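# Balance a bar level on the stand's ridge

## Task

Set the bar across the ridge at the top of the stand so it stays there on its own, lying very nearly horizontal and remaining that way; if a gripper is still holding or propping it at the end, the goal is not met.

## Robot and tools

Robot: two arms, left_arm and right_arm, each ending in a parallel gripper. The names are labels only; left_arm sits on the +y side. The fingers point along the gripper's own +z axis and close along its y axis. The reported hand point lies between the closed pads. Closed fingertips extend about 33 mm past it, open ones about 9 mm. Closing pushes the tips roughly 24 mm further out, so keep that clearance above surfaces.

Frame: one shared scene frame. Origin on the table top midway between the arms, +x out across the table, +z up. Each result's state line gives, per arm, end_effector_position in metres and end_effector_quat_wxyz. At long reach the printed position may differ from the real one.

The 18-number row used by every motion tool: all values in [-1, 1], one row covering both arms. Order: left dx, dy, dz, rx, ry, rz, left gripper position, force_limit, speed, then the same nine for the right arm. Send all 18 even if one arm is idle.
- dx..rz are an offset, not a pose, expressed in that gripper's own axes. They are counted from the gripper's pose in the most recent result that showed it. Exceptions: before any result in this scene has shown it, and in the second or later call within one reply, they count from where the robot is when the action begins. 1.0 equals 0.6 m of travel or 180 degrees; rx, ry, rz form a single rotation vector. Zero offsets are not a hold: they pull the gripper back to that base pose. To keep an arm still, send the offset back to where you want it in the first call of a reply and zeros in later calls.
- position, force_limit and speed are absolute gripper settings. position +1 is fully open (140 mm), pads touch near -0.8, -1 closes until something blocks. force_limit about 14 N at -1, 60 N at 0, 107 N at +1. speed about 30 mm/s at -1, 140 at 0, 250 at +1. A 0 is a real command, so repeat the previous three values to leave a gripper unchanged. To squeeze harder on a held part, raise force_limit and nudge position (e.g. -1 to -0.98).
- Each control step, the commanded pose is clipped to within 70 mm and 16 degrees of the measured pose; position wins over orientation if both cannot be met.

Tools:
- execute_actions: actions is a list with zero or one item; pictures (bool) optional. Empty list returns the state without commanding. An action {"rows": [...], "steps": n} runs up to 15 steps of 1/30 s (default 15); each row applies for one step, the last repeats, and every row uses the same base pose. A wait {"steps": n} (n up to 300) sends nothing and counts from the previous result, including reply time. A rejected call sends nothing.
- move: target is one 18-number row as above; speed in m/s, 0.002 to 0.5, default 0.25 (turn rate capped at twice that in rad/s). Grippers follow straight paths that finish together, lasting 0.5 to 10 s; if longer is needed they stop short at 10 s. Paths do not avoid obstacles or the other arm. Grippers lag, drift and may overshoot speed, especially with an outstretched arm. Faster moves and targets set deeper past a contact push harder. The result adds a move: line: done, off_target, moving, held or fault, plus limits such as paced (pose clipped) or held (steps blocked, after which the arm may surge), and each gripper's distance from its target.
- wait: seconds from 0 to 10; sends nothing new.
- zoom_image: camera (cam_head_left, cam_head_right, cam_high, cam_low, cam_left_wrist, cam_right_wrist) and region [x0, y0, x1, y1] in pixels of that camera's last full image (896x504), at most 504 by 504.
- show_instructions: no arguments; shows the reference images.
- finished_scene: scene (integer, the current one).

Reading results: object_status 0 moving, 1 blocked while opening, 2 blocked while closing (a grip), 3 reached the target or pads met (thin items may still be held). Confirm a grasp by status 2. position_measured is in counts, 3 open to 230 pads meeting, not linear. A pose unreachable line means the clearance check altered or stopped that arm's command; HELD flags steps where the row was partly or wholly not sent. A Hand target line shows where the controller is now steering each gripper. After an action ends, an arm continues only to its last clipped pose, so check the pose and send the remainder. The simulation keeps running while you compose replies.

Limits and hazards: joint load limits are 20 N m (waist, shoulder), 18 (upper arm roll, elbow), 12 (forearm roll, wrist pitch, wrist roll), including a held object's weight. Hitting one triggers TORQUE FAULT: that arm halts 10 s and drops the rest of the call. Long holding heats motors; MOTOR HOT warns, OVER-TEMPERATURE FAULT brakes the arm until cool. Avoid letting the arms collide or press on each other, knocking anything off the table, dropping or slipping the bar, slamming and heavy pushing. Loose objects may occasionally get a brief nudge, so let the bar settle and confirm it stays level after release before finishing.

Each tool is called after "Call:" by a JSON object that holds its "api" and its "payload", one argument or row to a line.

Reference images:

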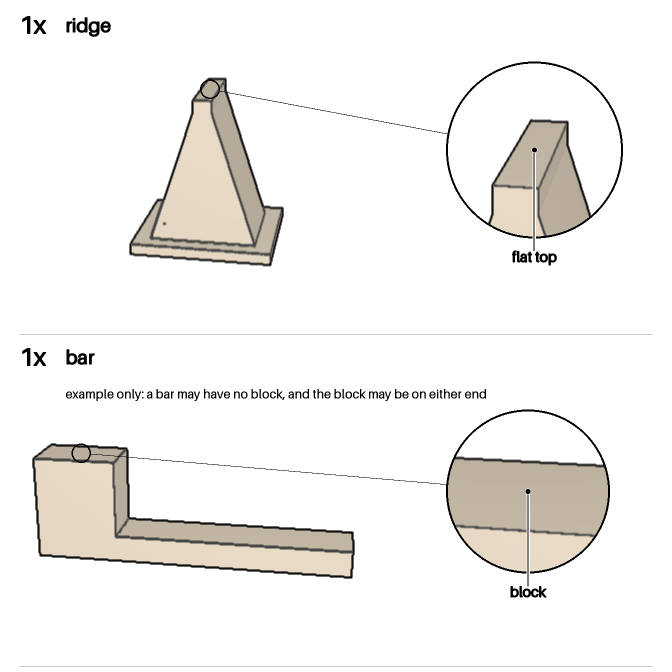

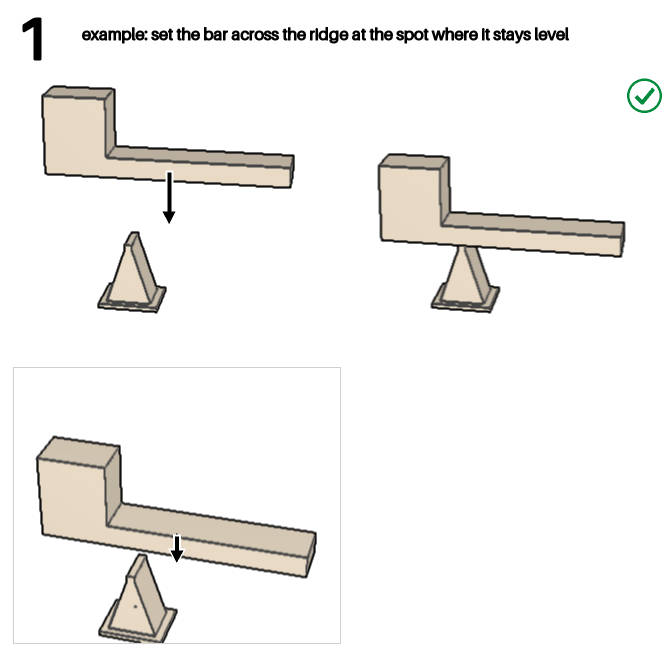

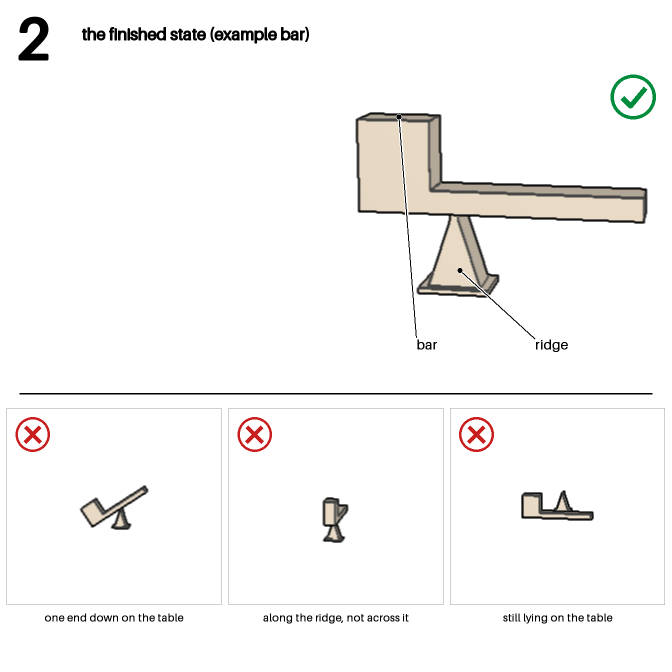

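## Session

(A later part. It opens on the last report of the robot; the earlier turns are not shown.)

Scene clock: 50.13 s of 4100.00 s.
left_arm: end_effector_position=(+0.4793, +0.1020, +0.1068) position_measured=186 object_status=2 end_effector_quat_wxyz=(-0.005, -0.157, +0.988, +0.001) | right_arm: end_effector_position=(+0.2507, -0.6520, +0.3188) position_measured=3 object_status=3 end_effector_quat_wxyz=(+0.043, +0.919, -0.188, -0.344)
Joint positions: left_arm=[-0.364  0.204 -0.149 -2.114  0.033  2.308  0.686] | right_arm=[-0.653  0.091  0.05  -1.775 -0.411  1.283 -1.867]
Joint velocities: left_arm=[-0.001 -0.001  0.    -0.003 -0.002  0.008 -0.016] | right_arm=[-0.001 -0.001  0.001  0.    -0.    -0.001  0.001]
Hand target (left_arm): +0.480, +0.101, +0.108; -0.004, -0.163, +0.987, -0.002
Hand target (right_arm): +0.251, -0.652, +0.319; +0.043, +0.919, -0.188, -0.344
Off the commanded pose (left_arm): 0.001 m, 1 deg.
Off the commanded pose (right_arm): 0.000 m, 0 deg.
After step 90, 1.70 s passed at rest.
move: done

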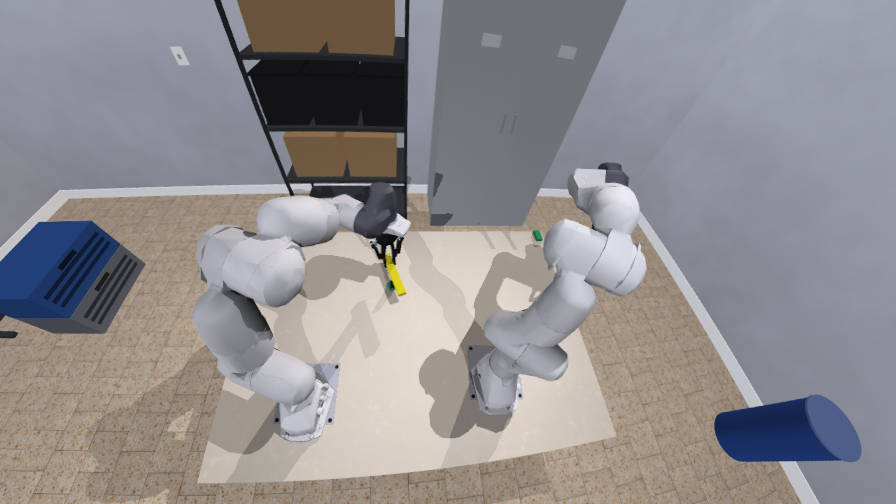

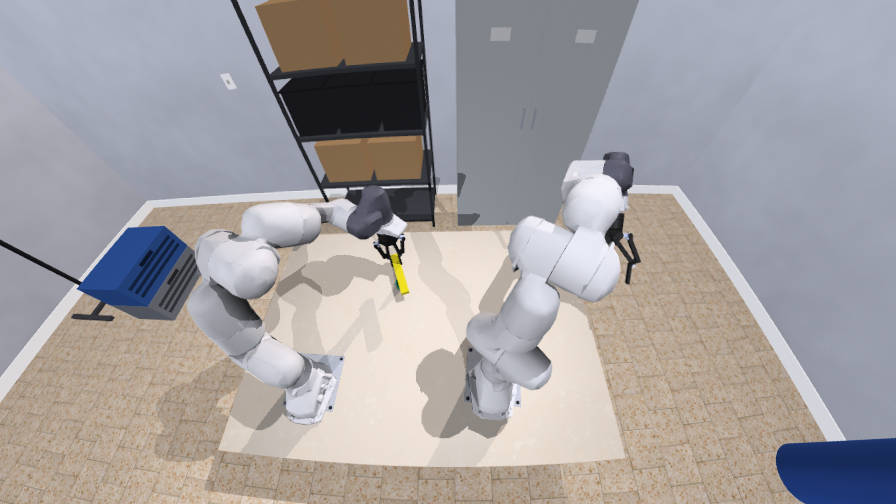

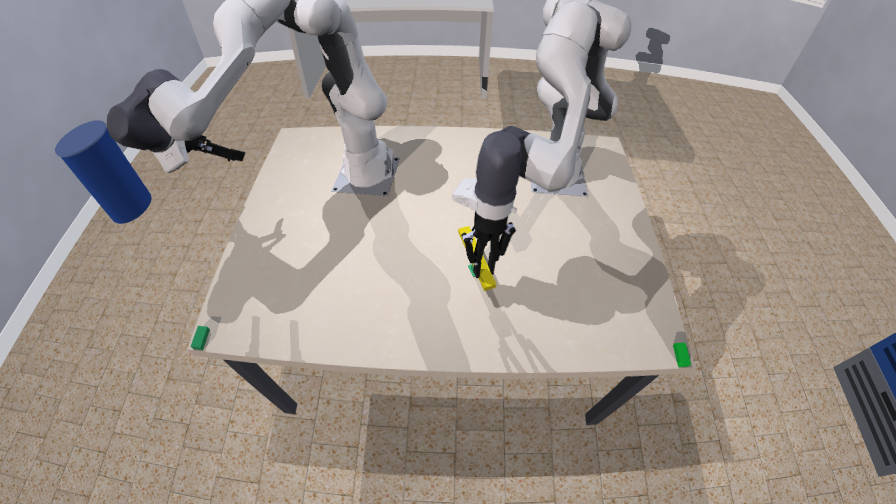

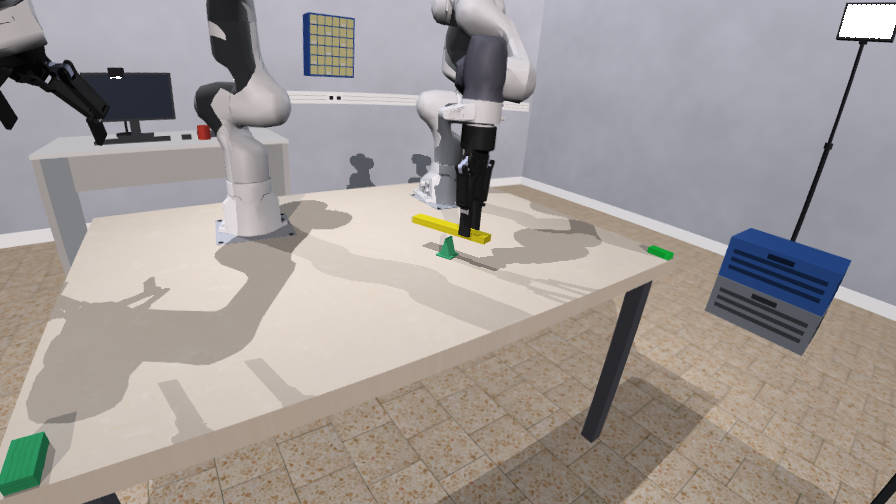

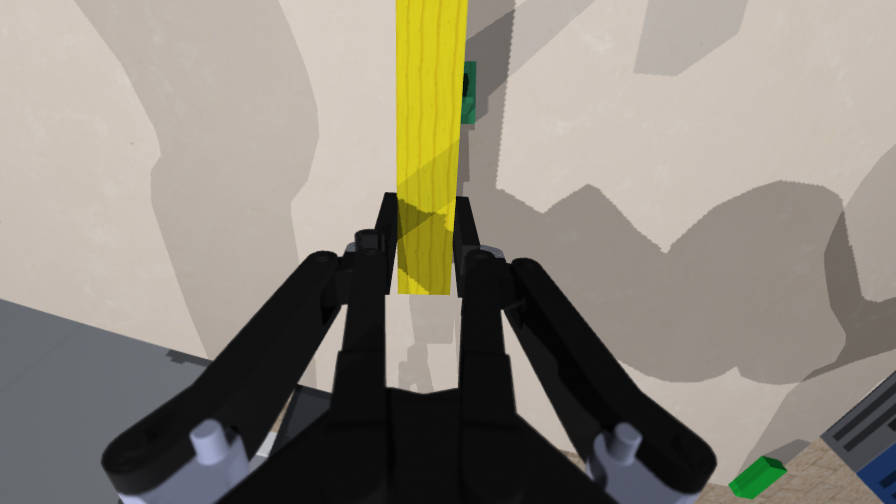

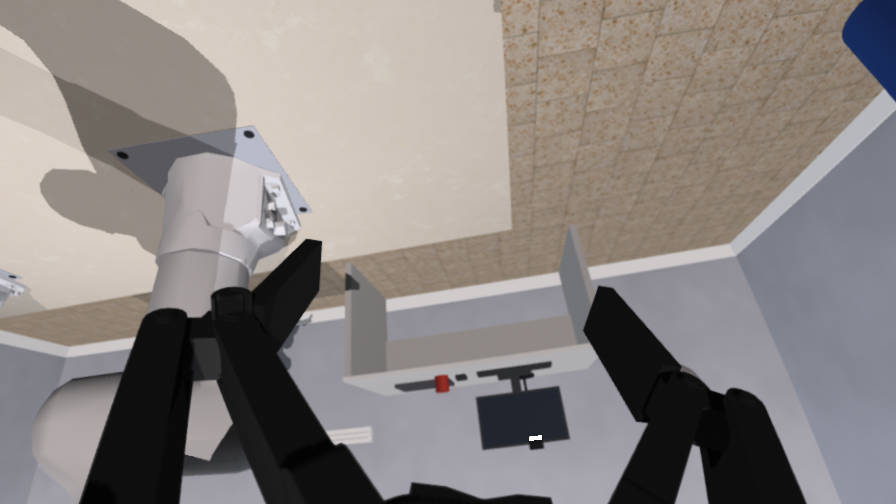

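Call:
{"api": "move", "payload": {
  "target": [0.003,0.013,0.03,0,0,0,-1,0.3,-0.3,0,0,0,0,0,0,1,0,0],
  "speed": 0.03
}}

Call:
{"api": "zoom_image", "payload": {
  "camera": "cam_low",
  "region": [390, 190, 510, 270]
}}

Scene clock: 54.50 s of 4100.00 s.
left_arm: end_effector_position=(+0.4732, +0.1078, +0.0887) position_measured=186 object_status=2 end_effector_quat_wxyz=(-0.008, -0.159, +0.987, +0.001) | right_arm: end_effector_position=(+0.2507, -0.6520, +0.3188) position_measured=3 object_status=3 end_effector_quat_wxyz=(+0.043, +0.919, -0.188, -0.344)
Joint positions: left_arm=[-0.36   0.216 -0.148 -2.151  0.033  2.352  0.686] | right_arm=[-0.653  0.091  0.05  -1.775 -0.411  1.283 -1.867]
Joint velocities: left_arm=[-0.001  0.    -0.002  0.001  0.     0.018  0.002] | right_arm=[-0.002 -0.001  0.    -0.001 -0.     0.001  0.   ]
Hand target (left_arm): +0.475, +0.109, +0.089; -0.005, -0.157, +0.988, +0.001
Hand target (right_arm): +0.251, -0.652, +0.319; +0.043, +0.919, -0.188, -0.344
Off the commanded pose (left_arm): 0.002 m, 0 deg.
Off the commanded pose (right_arm): 0.000 m, 0 deg.
After step 90, 0.43 s passed at rest.
move: done

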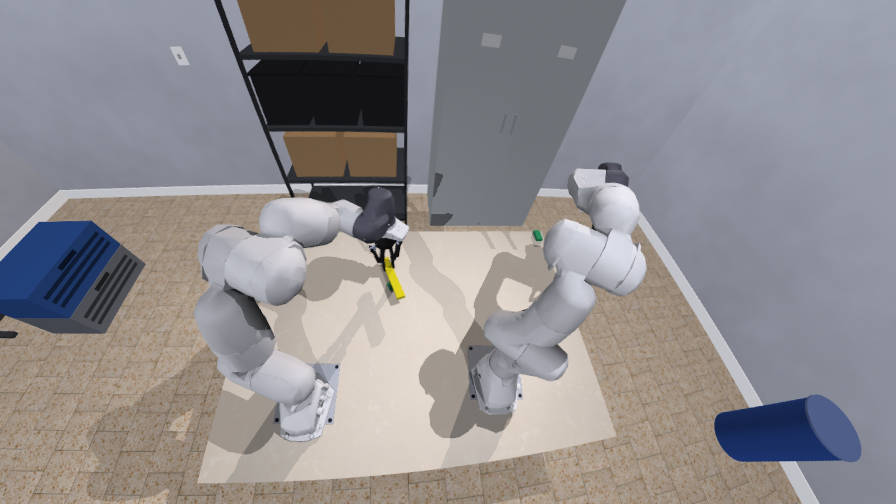

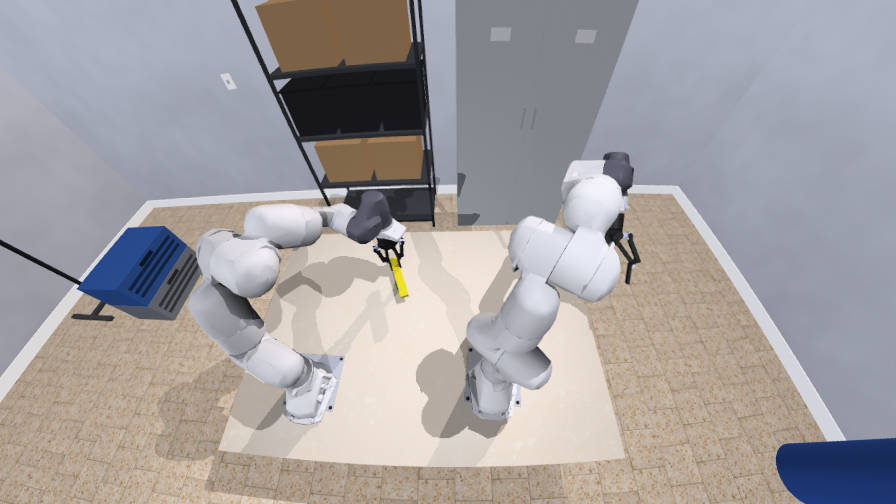

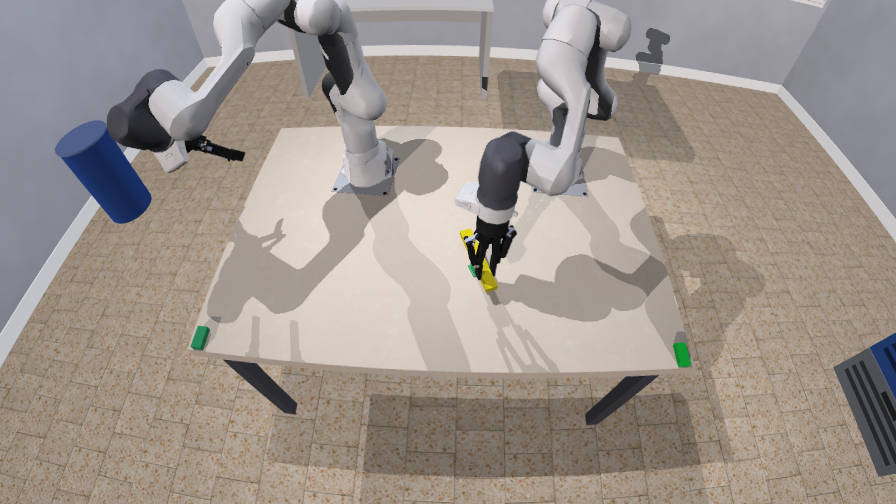

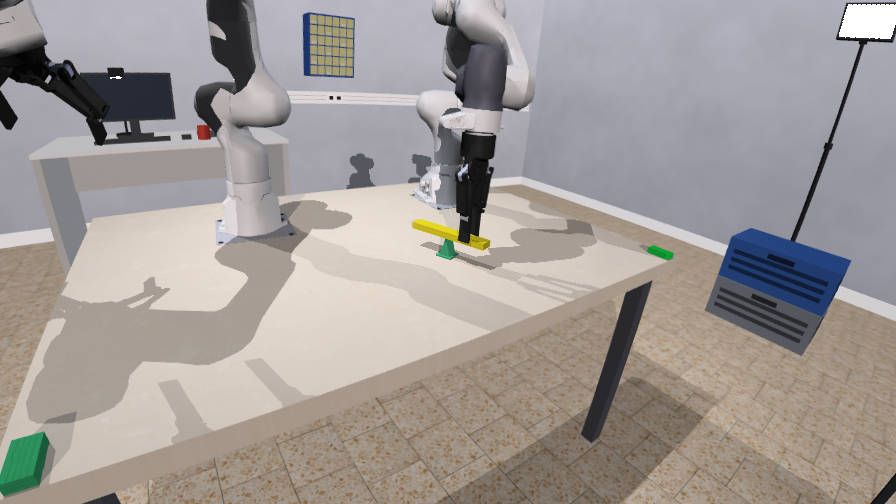

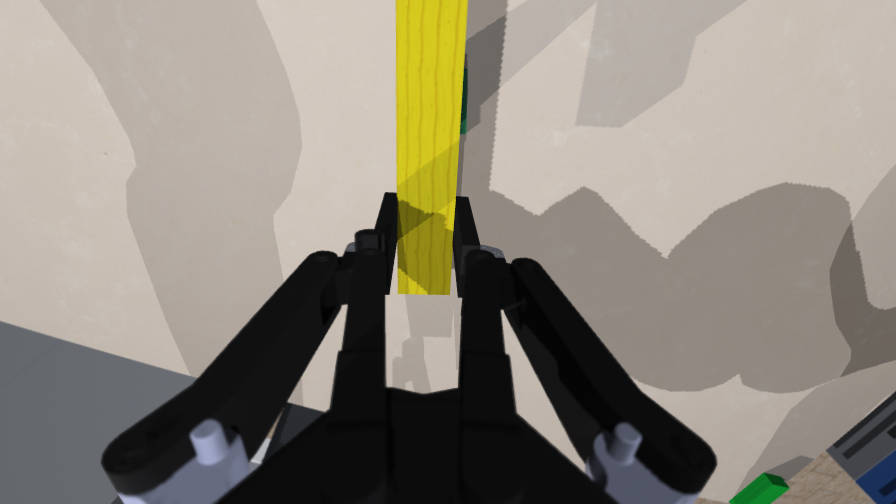

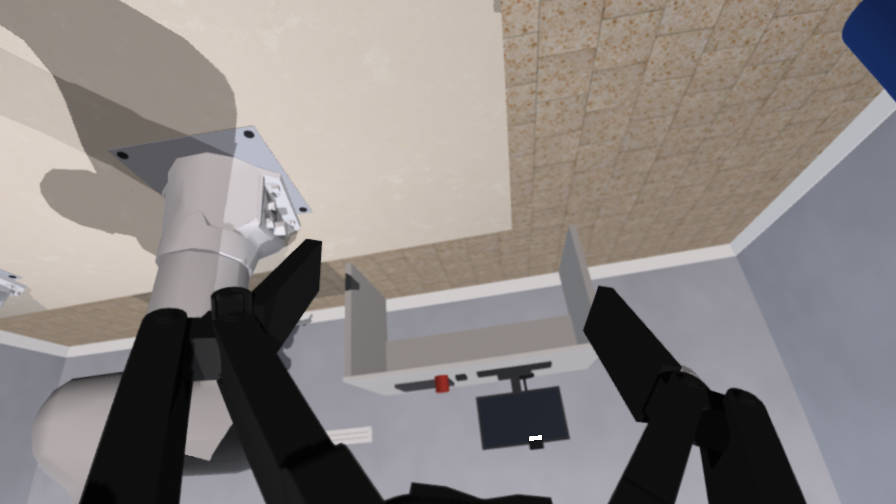

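Region (390, 190, 510, 270) of cam_low's 896x504 image, scaled by 4.200, with more detail than that image has.

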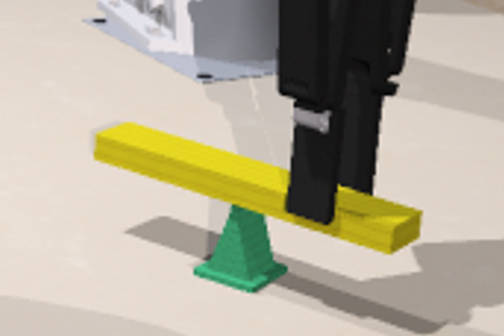

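Call:
{"api": "move", "payload": {
  "target": [0,0,0.01,0,0,0,-1,0.3,-0.3,0,0,0,0,0,0,1,0,0],
  "speed": 0.01
}}

Call:
{"api": "zoom_image", "payload": {
  "camera": "cam_low",
  "region": [390, 190, 510, 270]
}}

Scene clock: 58.30 s of 4100.00 s.
left_arm: end_effector_position=(+0.4733, +0.1074, +0.0845) position_measured=186 object_status=2 end_effector_quat_wxyz=(-0.008, -0.159, +0.987, +0.000) | right_arm: end_effector_position=(+0.2507, -0.6520, +0.3188) position_measured=3 object_status=3 end_effector_quat_wxyz=(+0.043, +0.919, -0.188, -0.344)
Joint positions: left_arm=[-0.36   0.223 -0.148 -2.153  0.033  2.361  0.687] | right_arm=[-0.653  0.091  0.05  -1.775 -0.411  1.283 -1.867]
Joint velocities: left_arm=[ 0.001  0.002  0.    -0.     0.     0.005  0.001] | right_arm=[ 0.002 -0.001 -0.     0.    -0.    -0.     0.   ]
Hand target (left_arm): +0.473, +0.108, +0.083; -0.008, -0.159, +0.987, +0.001
Hand target (right_arm): +0.251, -0.652, +0.319; +0.043, +0.919, -0.188, -0.344
Off the commanded pose (left_arm): 0.002 m, 0 deg.
Off the commanded pose (right_arm): 0.000 m, 0 deg.
move: done

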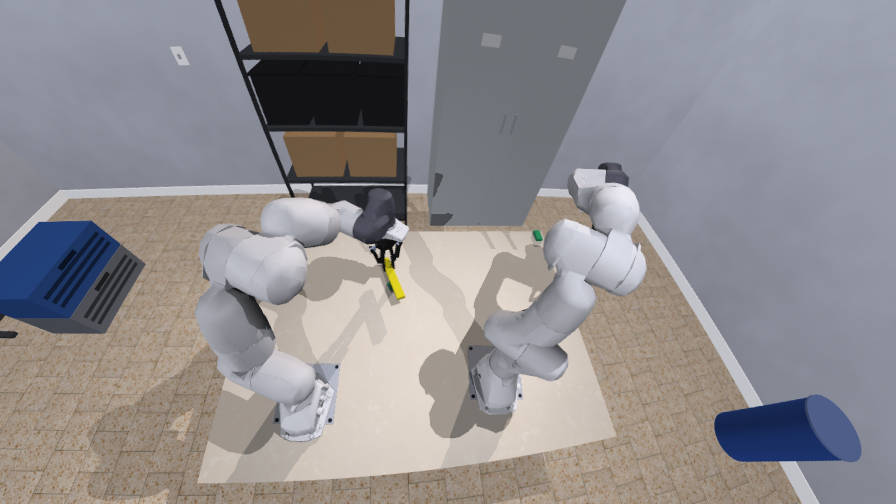

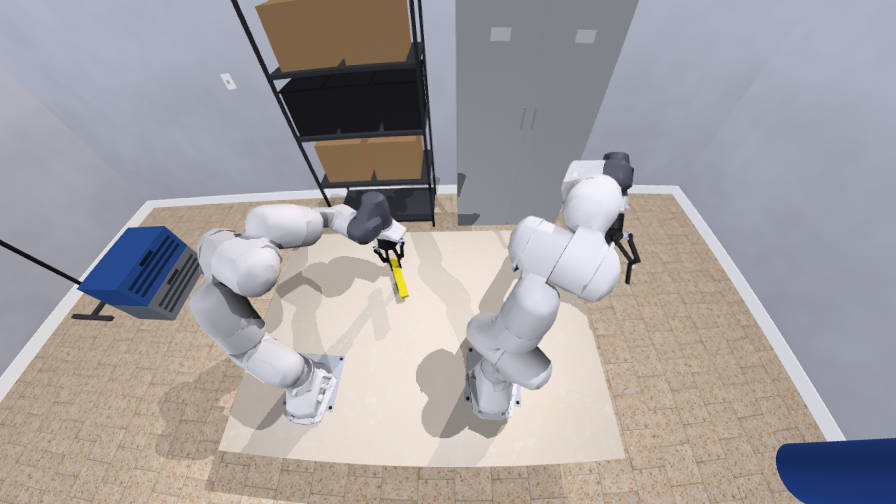

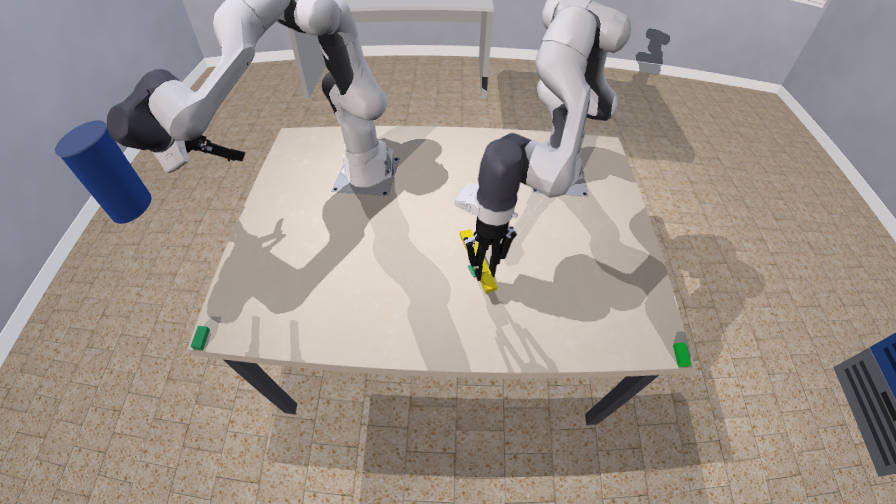

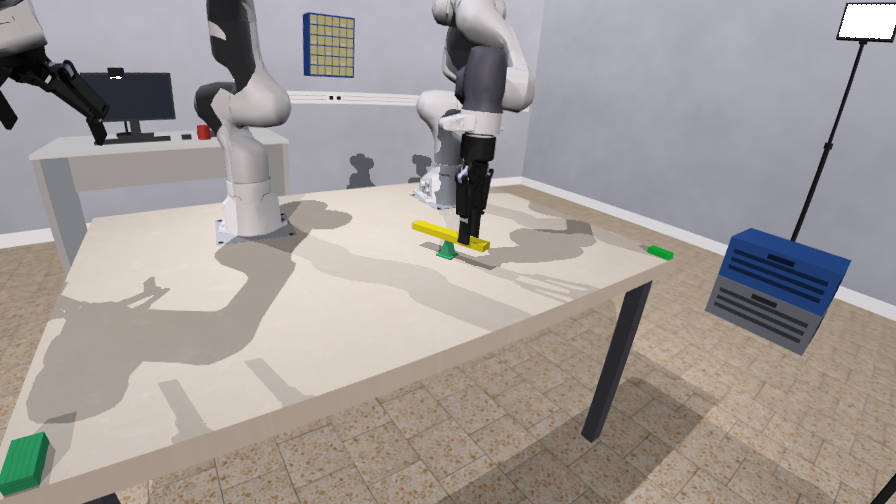

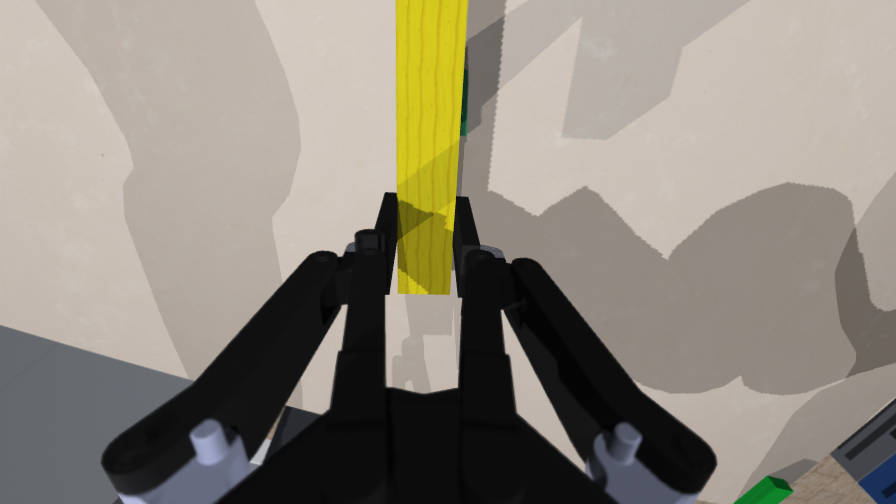

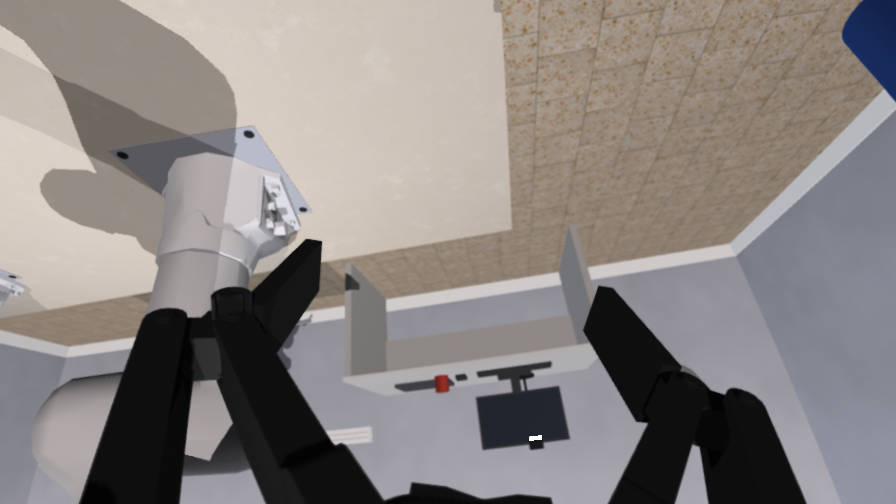

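Region (390, 190, 510, 270) of cam_low's 896x504 image, scaled by 4.200, with more detail than that image has.

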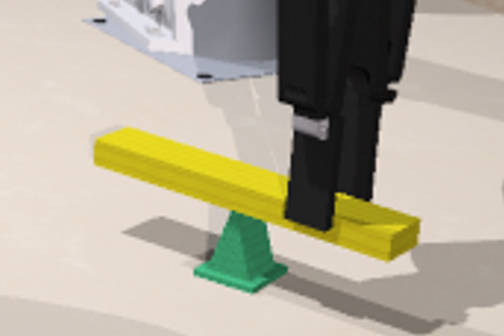

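Unclear if contact; push a bit more.

Call:
{"api": "move", "payload": {
  "target": [0,0,0.008,0,0,0,-1,0.3,-0.3,0,0,0,0,0,0,1,0,0],
  "speed": 0.008
}}

Call:
{"api": "zoom_image", "payload": {
  "camera": "cam_low",
  "region": [390, 190, 510, 270]
}}

Scene clock: 61.00 s of 4100.00 s.
left_arm: end_effector_position=(+0.4742, +0.1068, +0.0841) position_measured=186 object_status=2 end_effector_quat_wxyz=(-0.007, -0.159, +0.987, -0.001) | right_arm: end_effector_position=(+0.2507, -0.6520, +0.3188) position_measured=3 object_status=3 end_effector_quat_wxyz=(+0.043, +0.919, -0.188, -0.344)
Joint positions: left_arm=[-0.36   0.225 -0.148 -2.153  0.033  2.366  0.687] | right_arm=[-0.653  0.091  0.05  -1.775 -0.411  1.283 -1.867]
Joint velocities: left_arm=[ 0.    -0.001 -0.     0.001 -0.     0.    -0.001] | right_arm=[-0.     0.    -0.    -0.001  0.    -0.001  0.   ]
Hand target (left_arm): +0.473, +0.107, +0.080; -0.008, -0.159, +0.987, +0.000
Hand target (right_arm): +0.251, -0.652, +0.319; +0.043, +0.919, -0.188, -0.344
Off the commanded pose (left_arm): 0.004 m, 0 deg.
Off the commanded pose (right_arm): 0.000 m, 0 deg.
move: off_target (left_arm)

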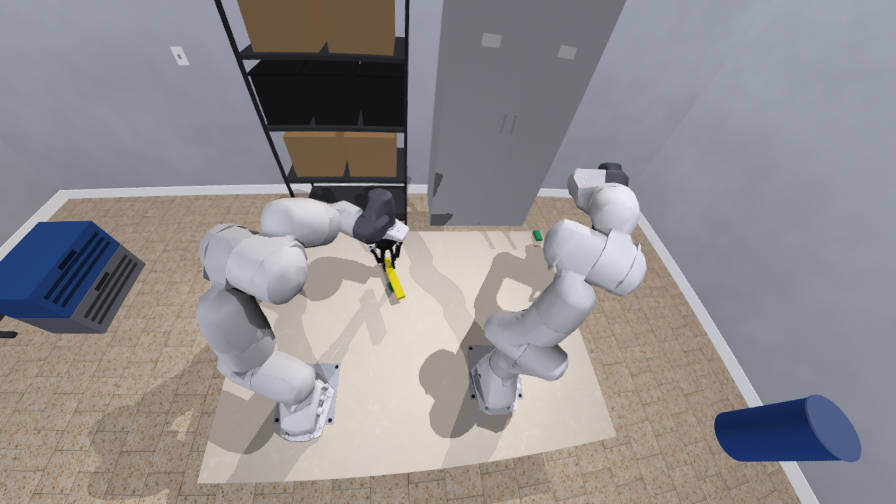

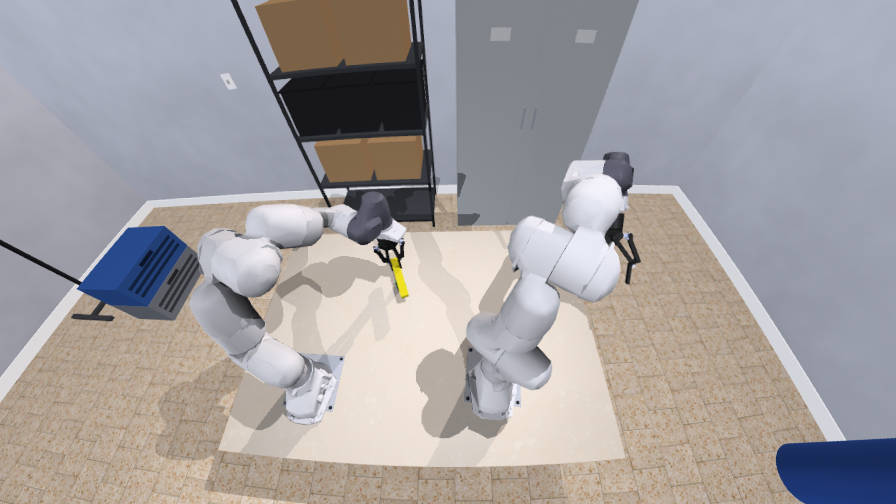

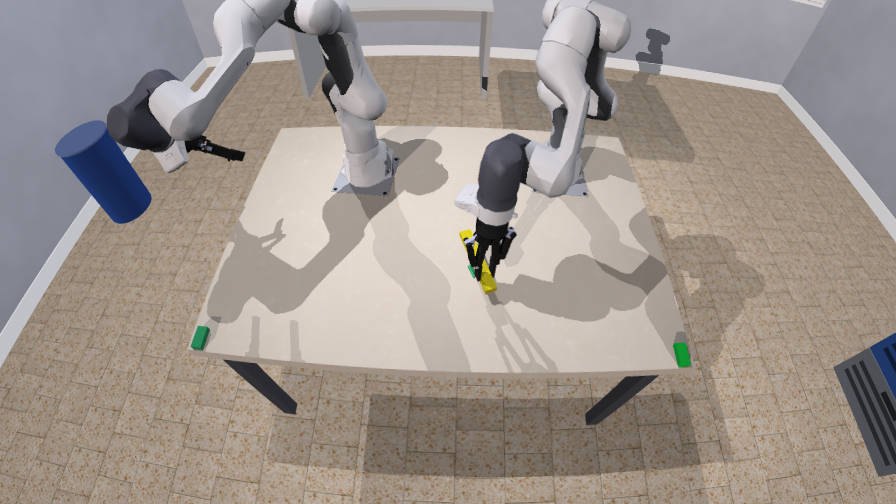

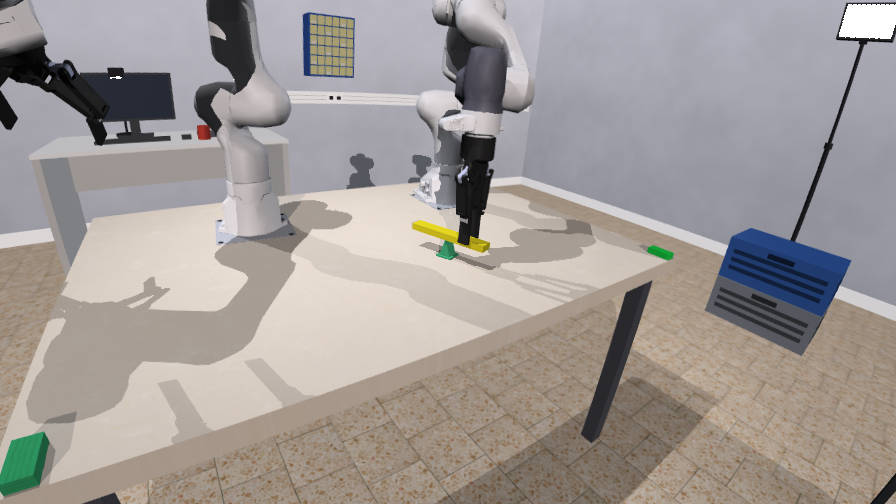

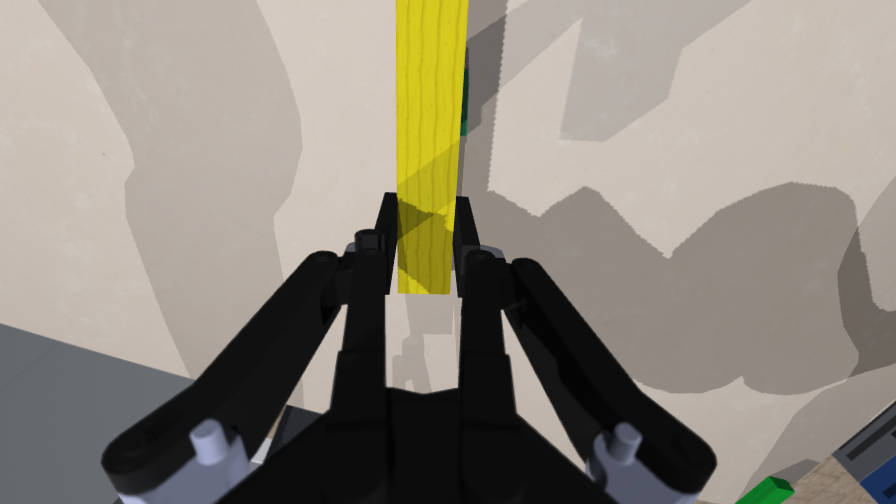

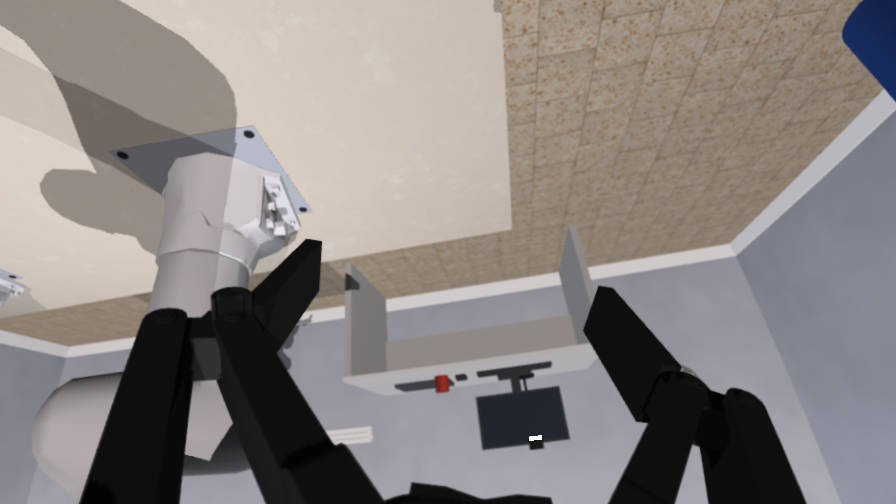

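Region (390, 190, 510, 270) of cam_low's 896x504 image, scaled by 4.200, with more detail than that image has.

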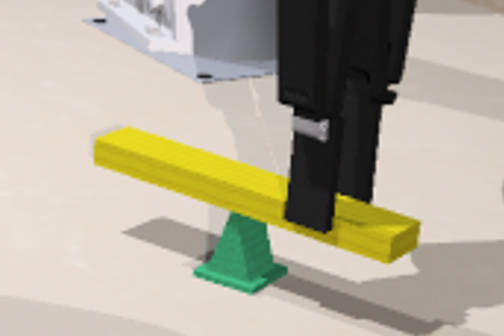

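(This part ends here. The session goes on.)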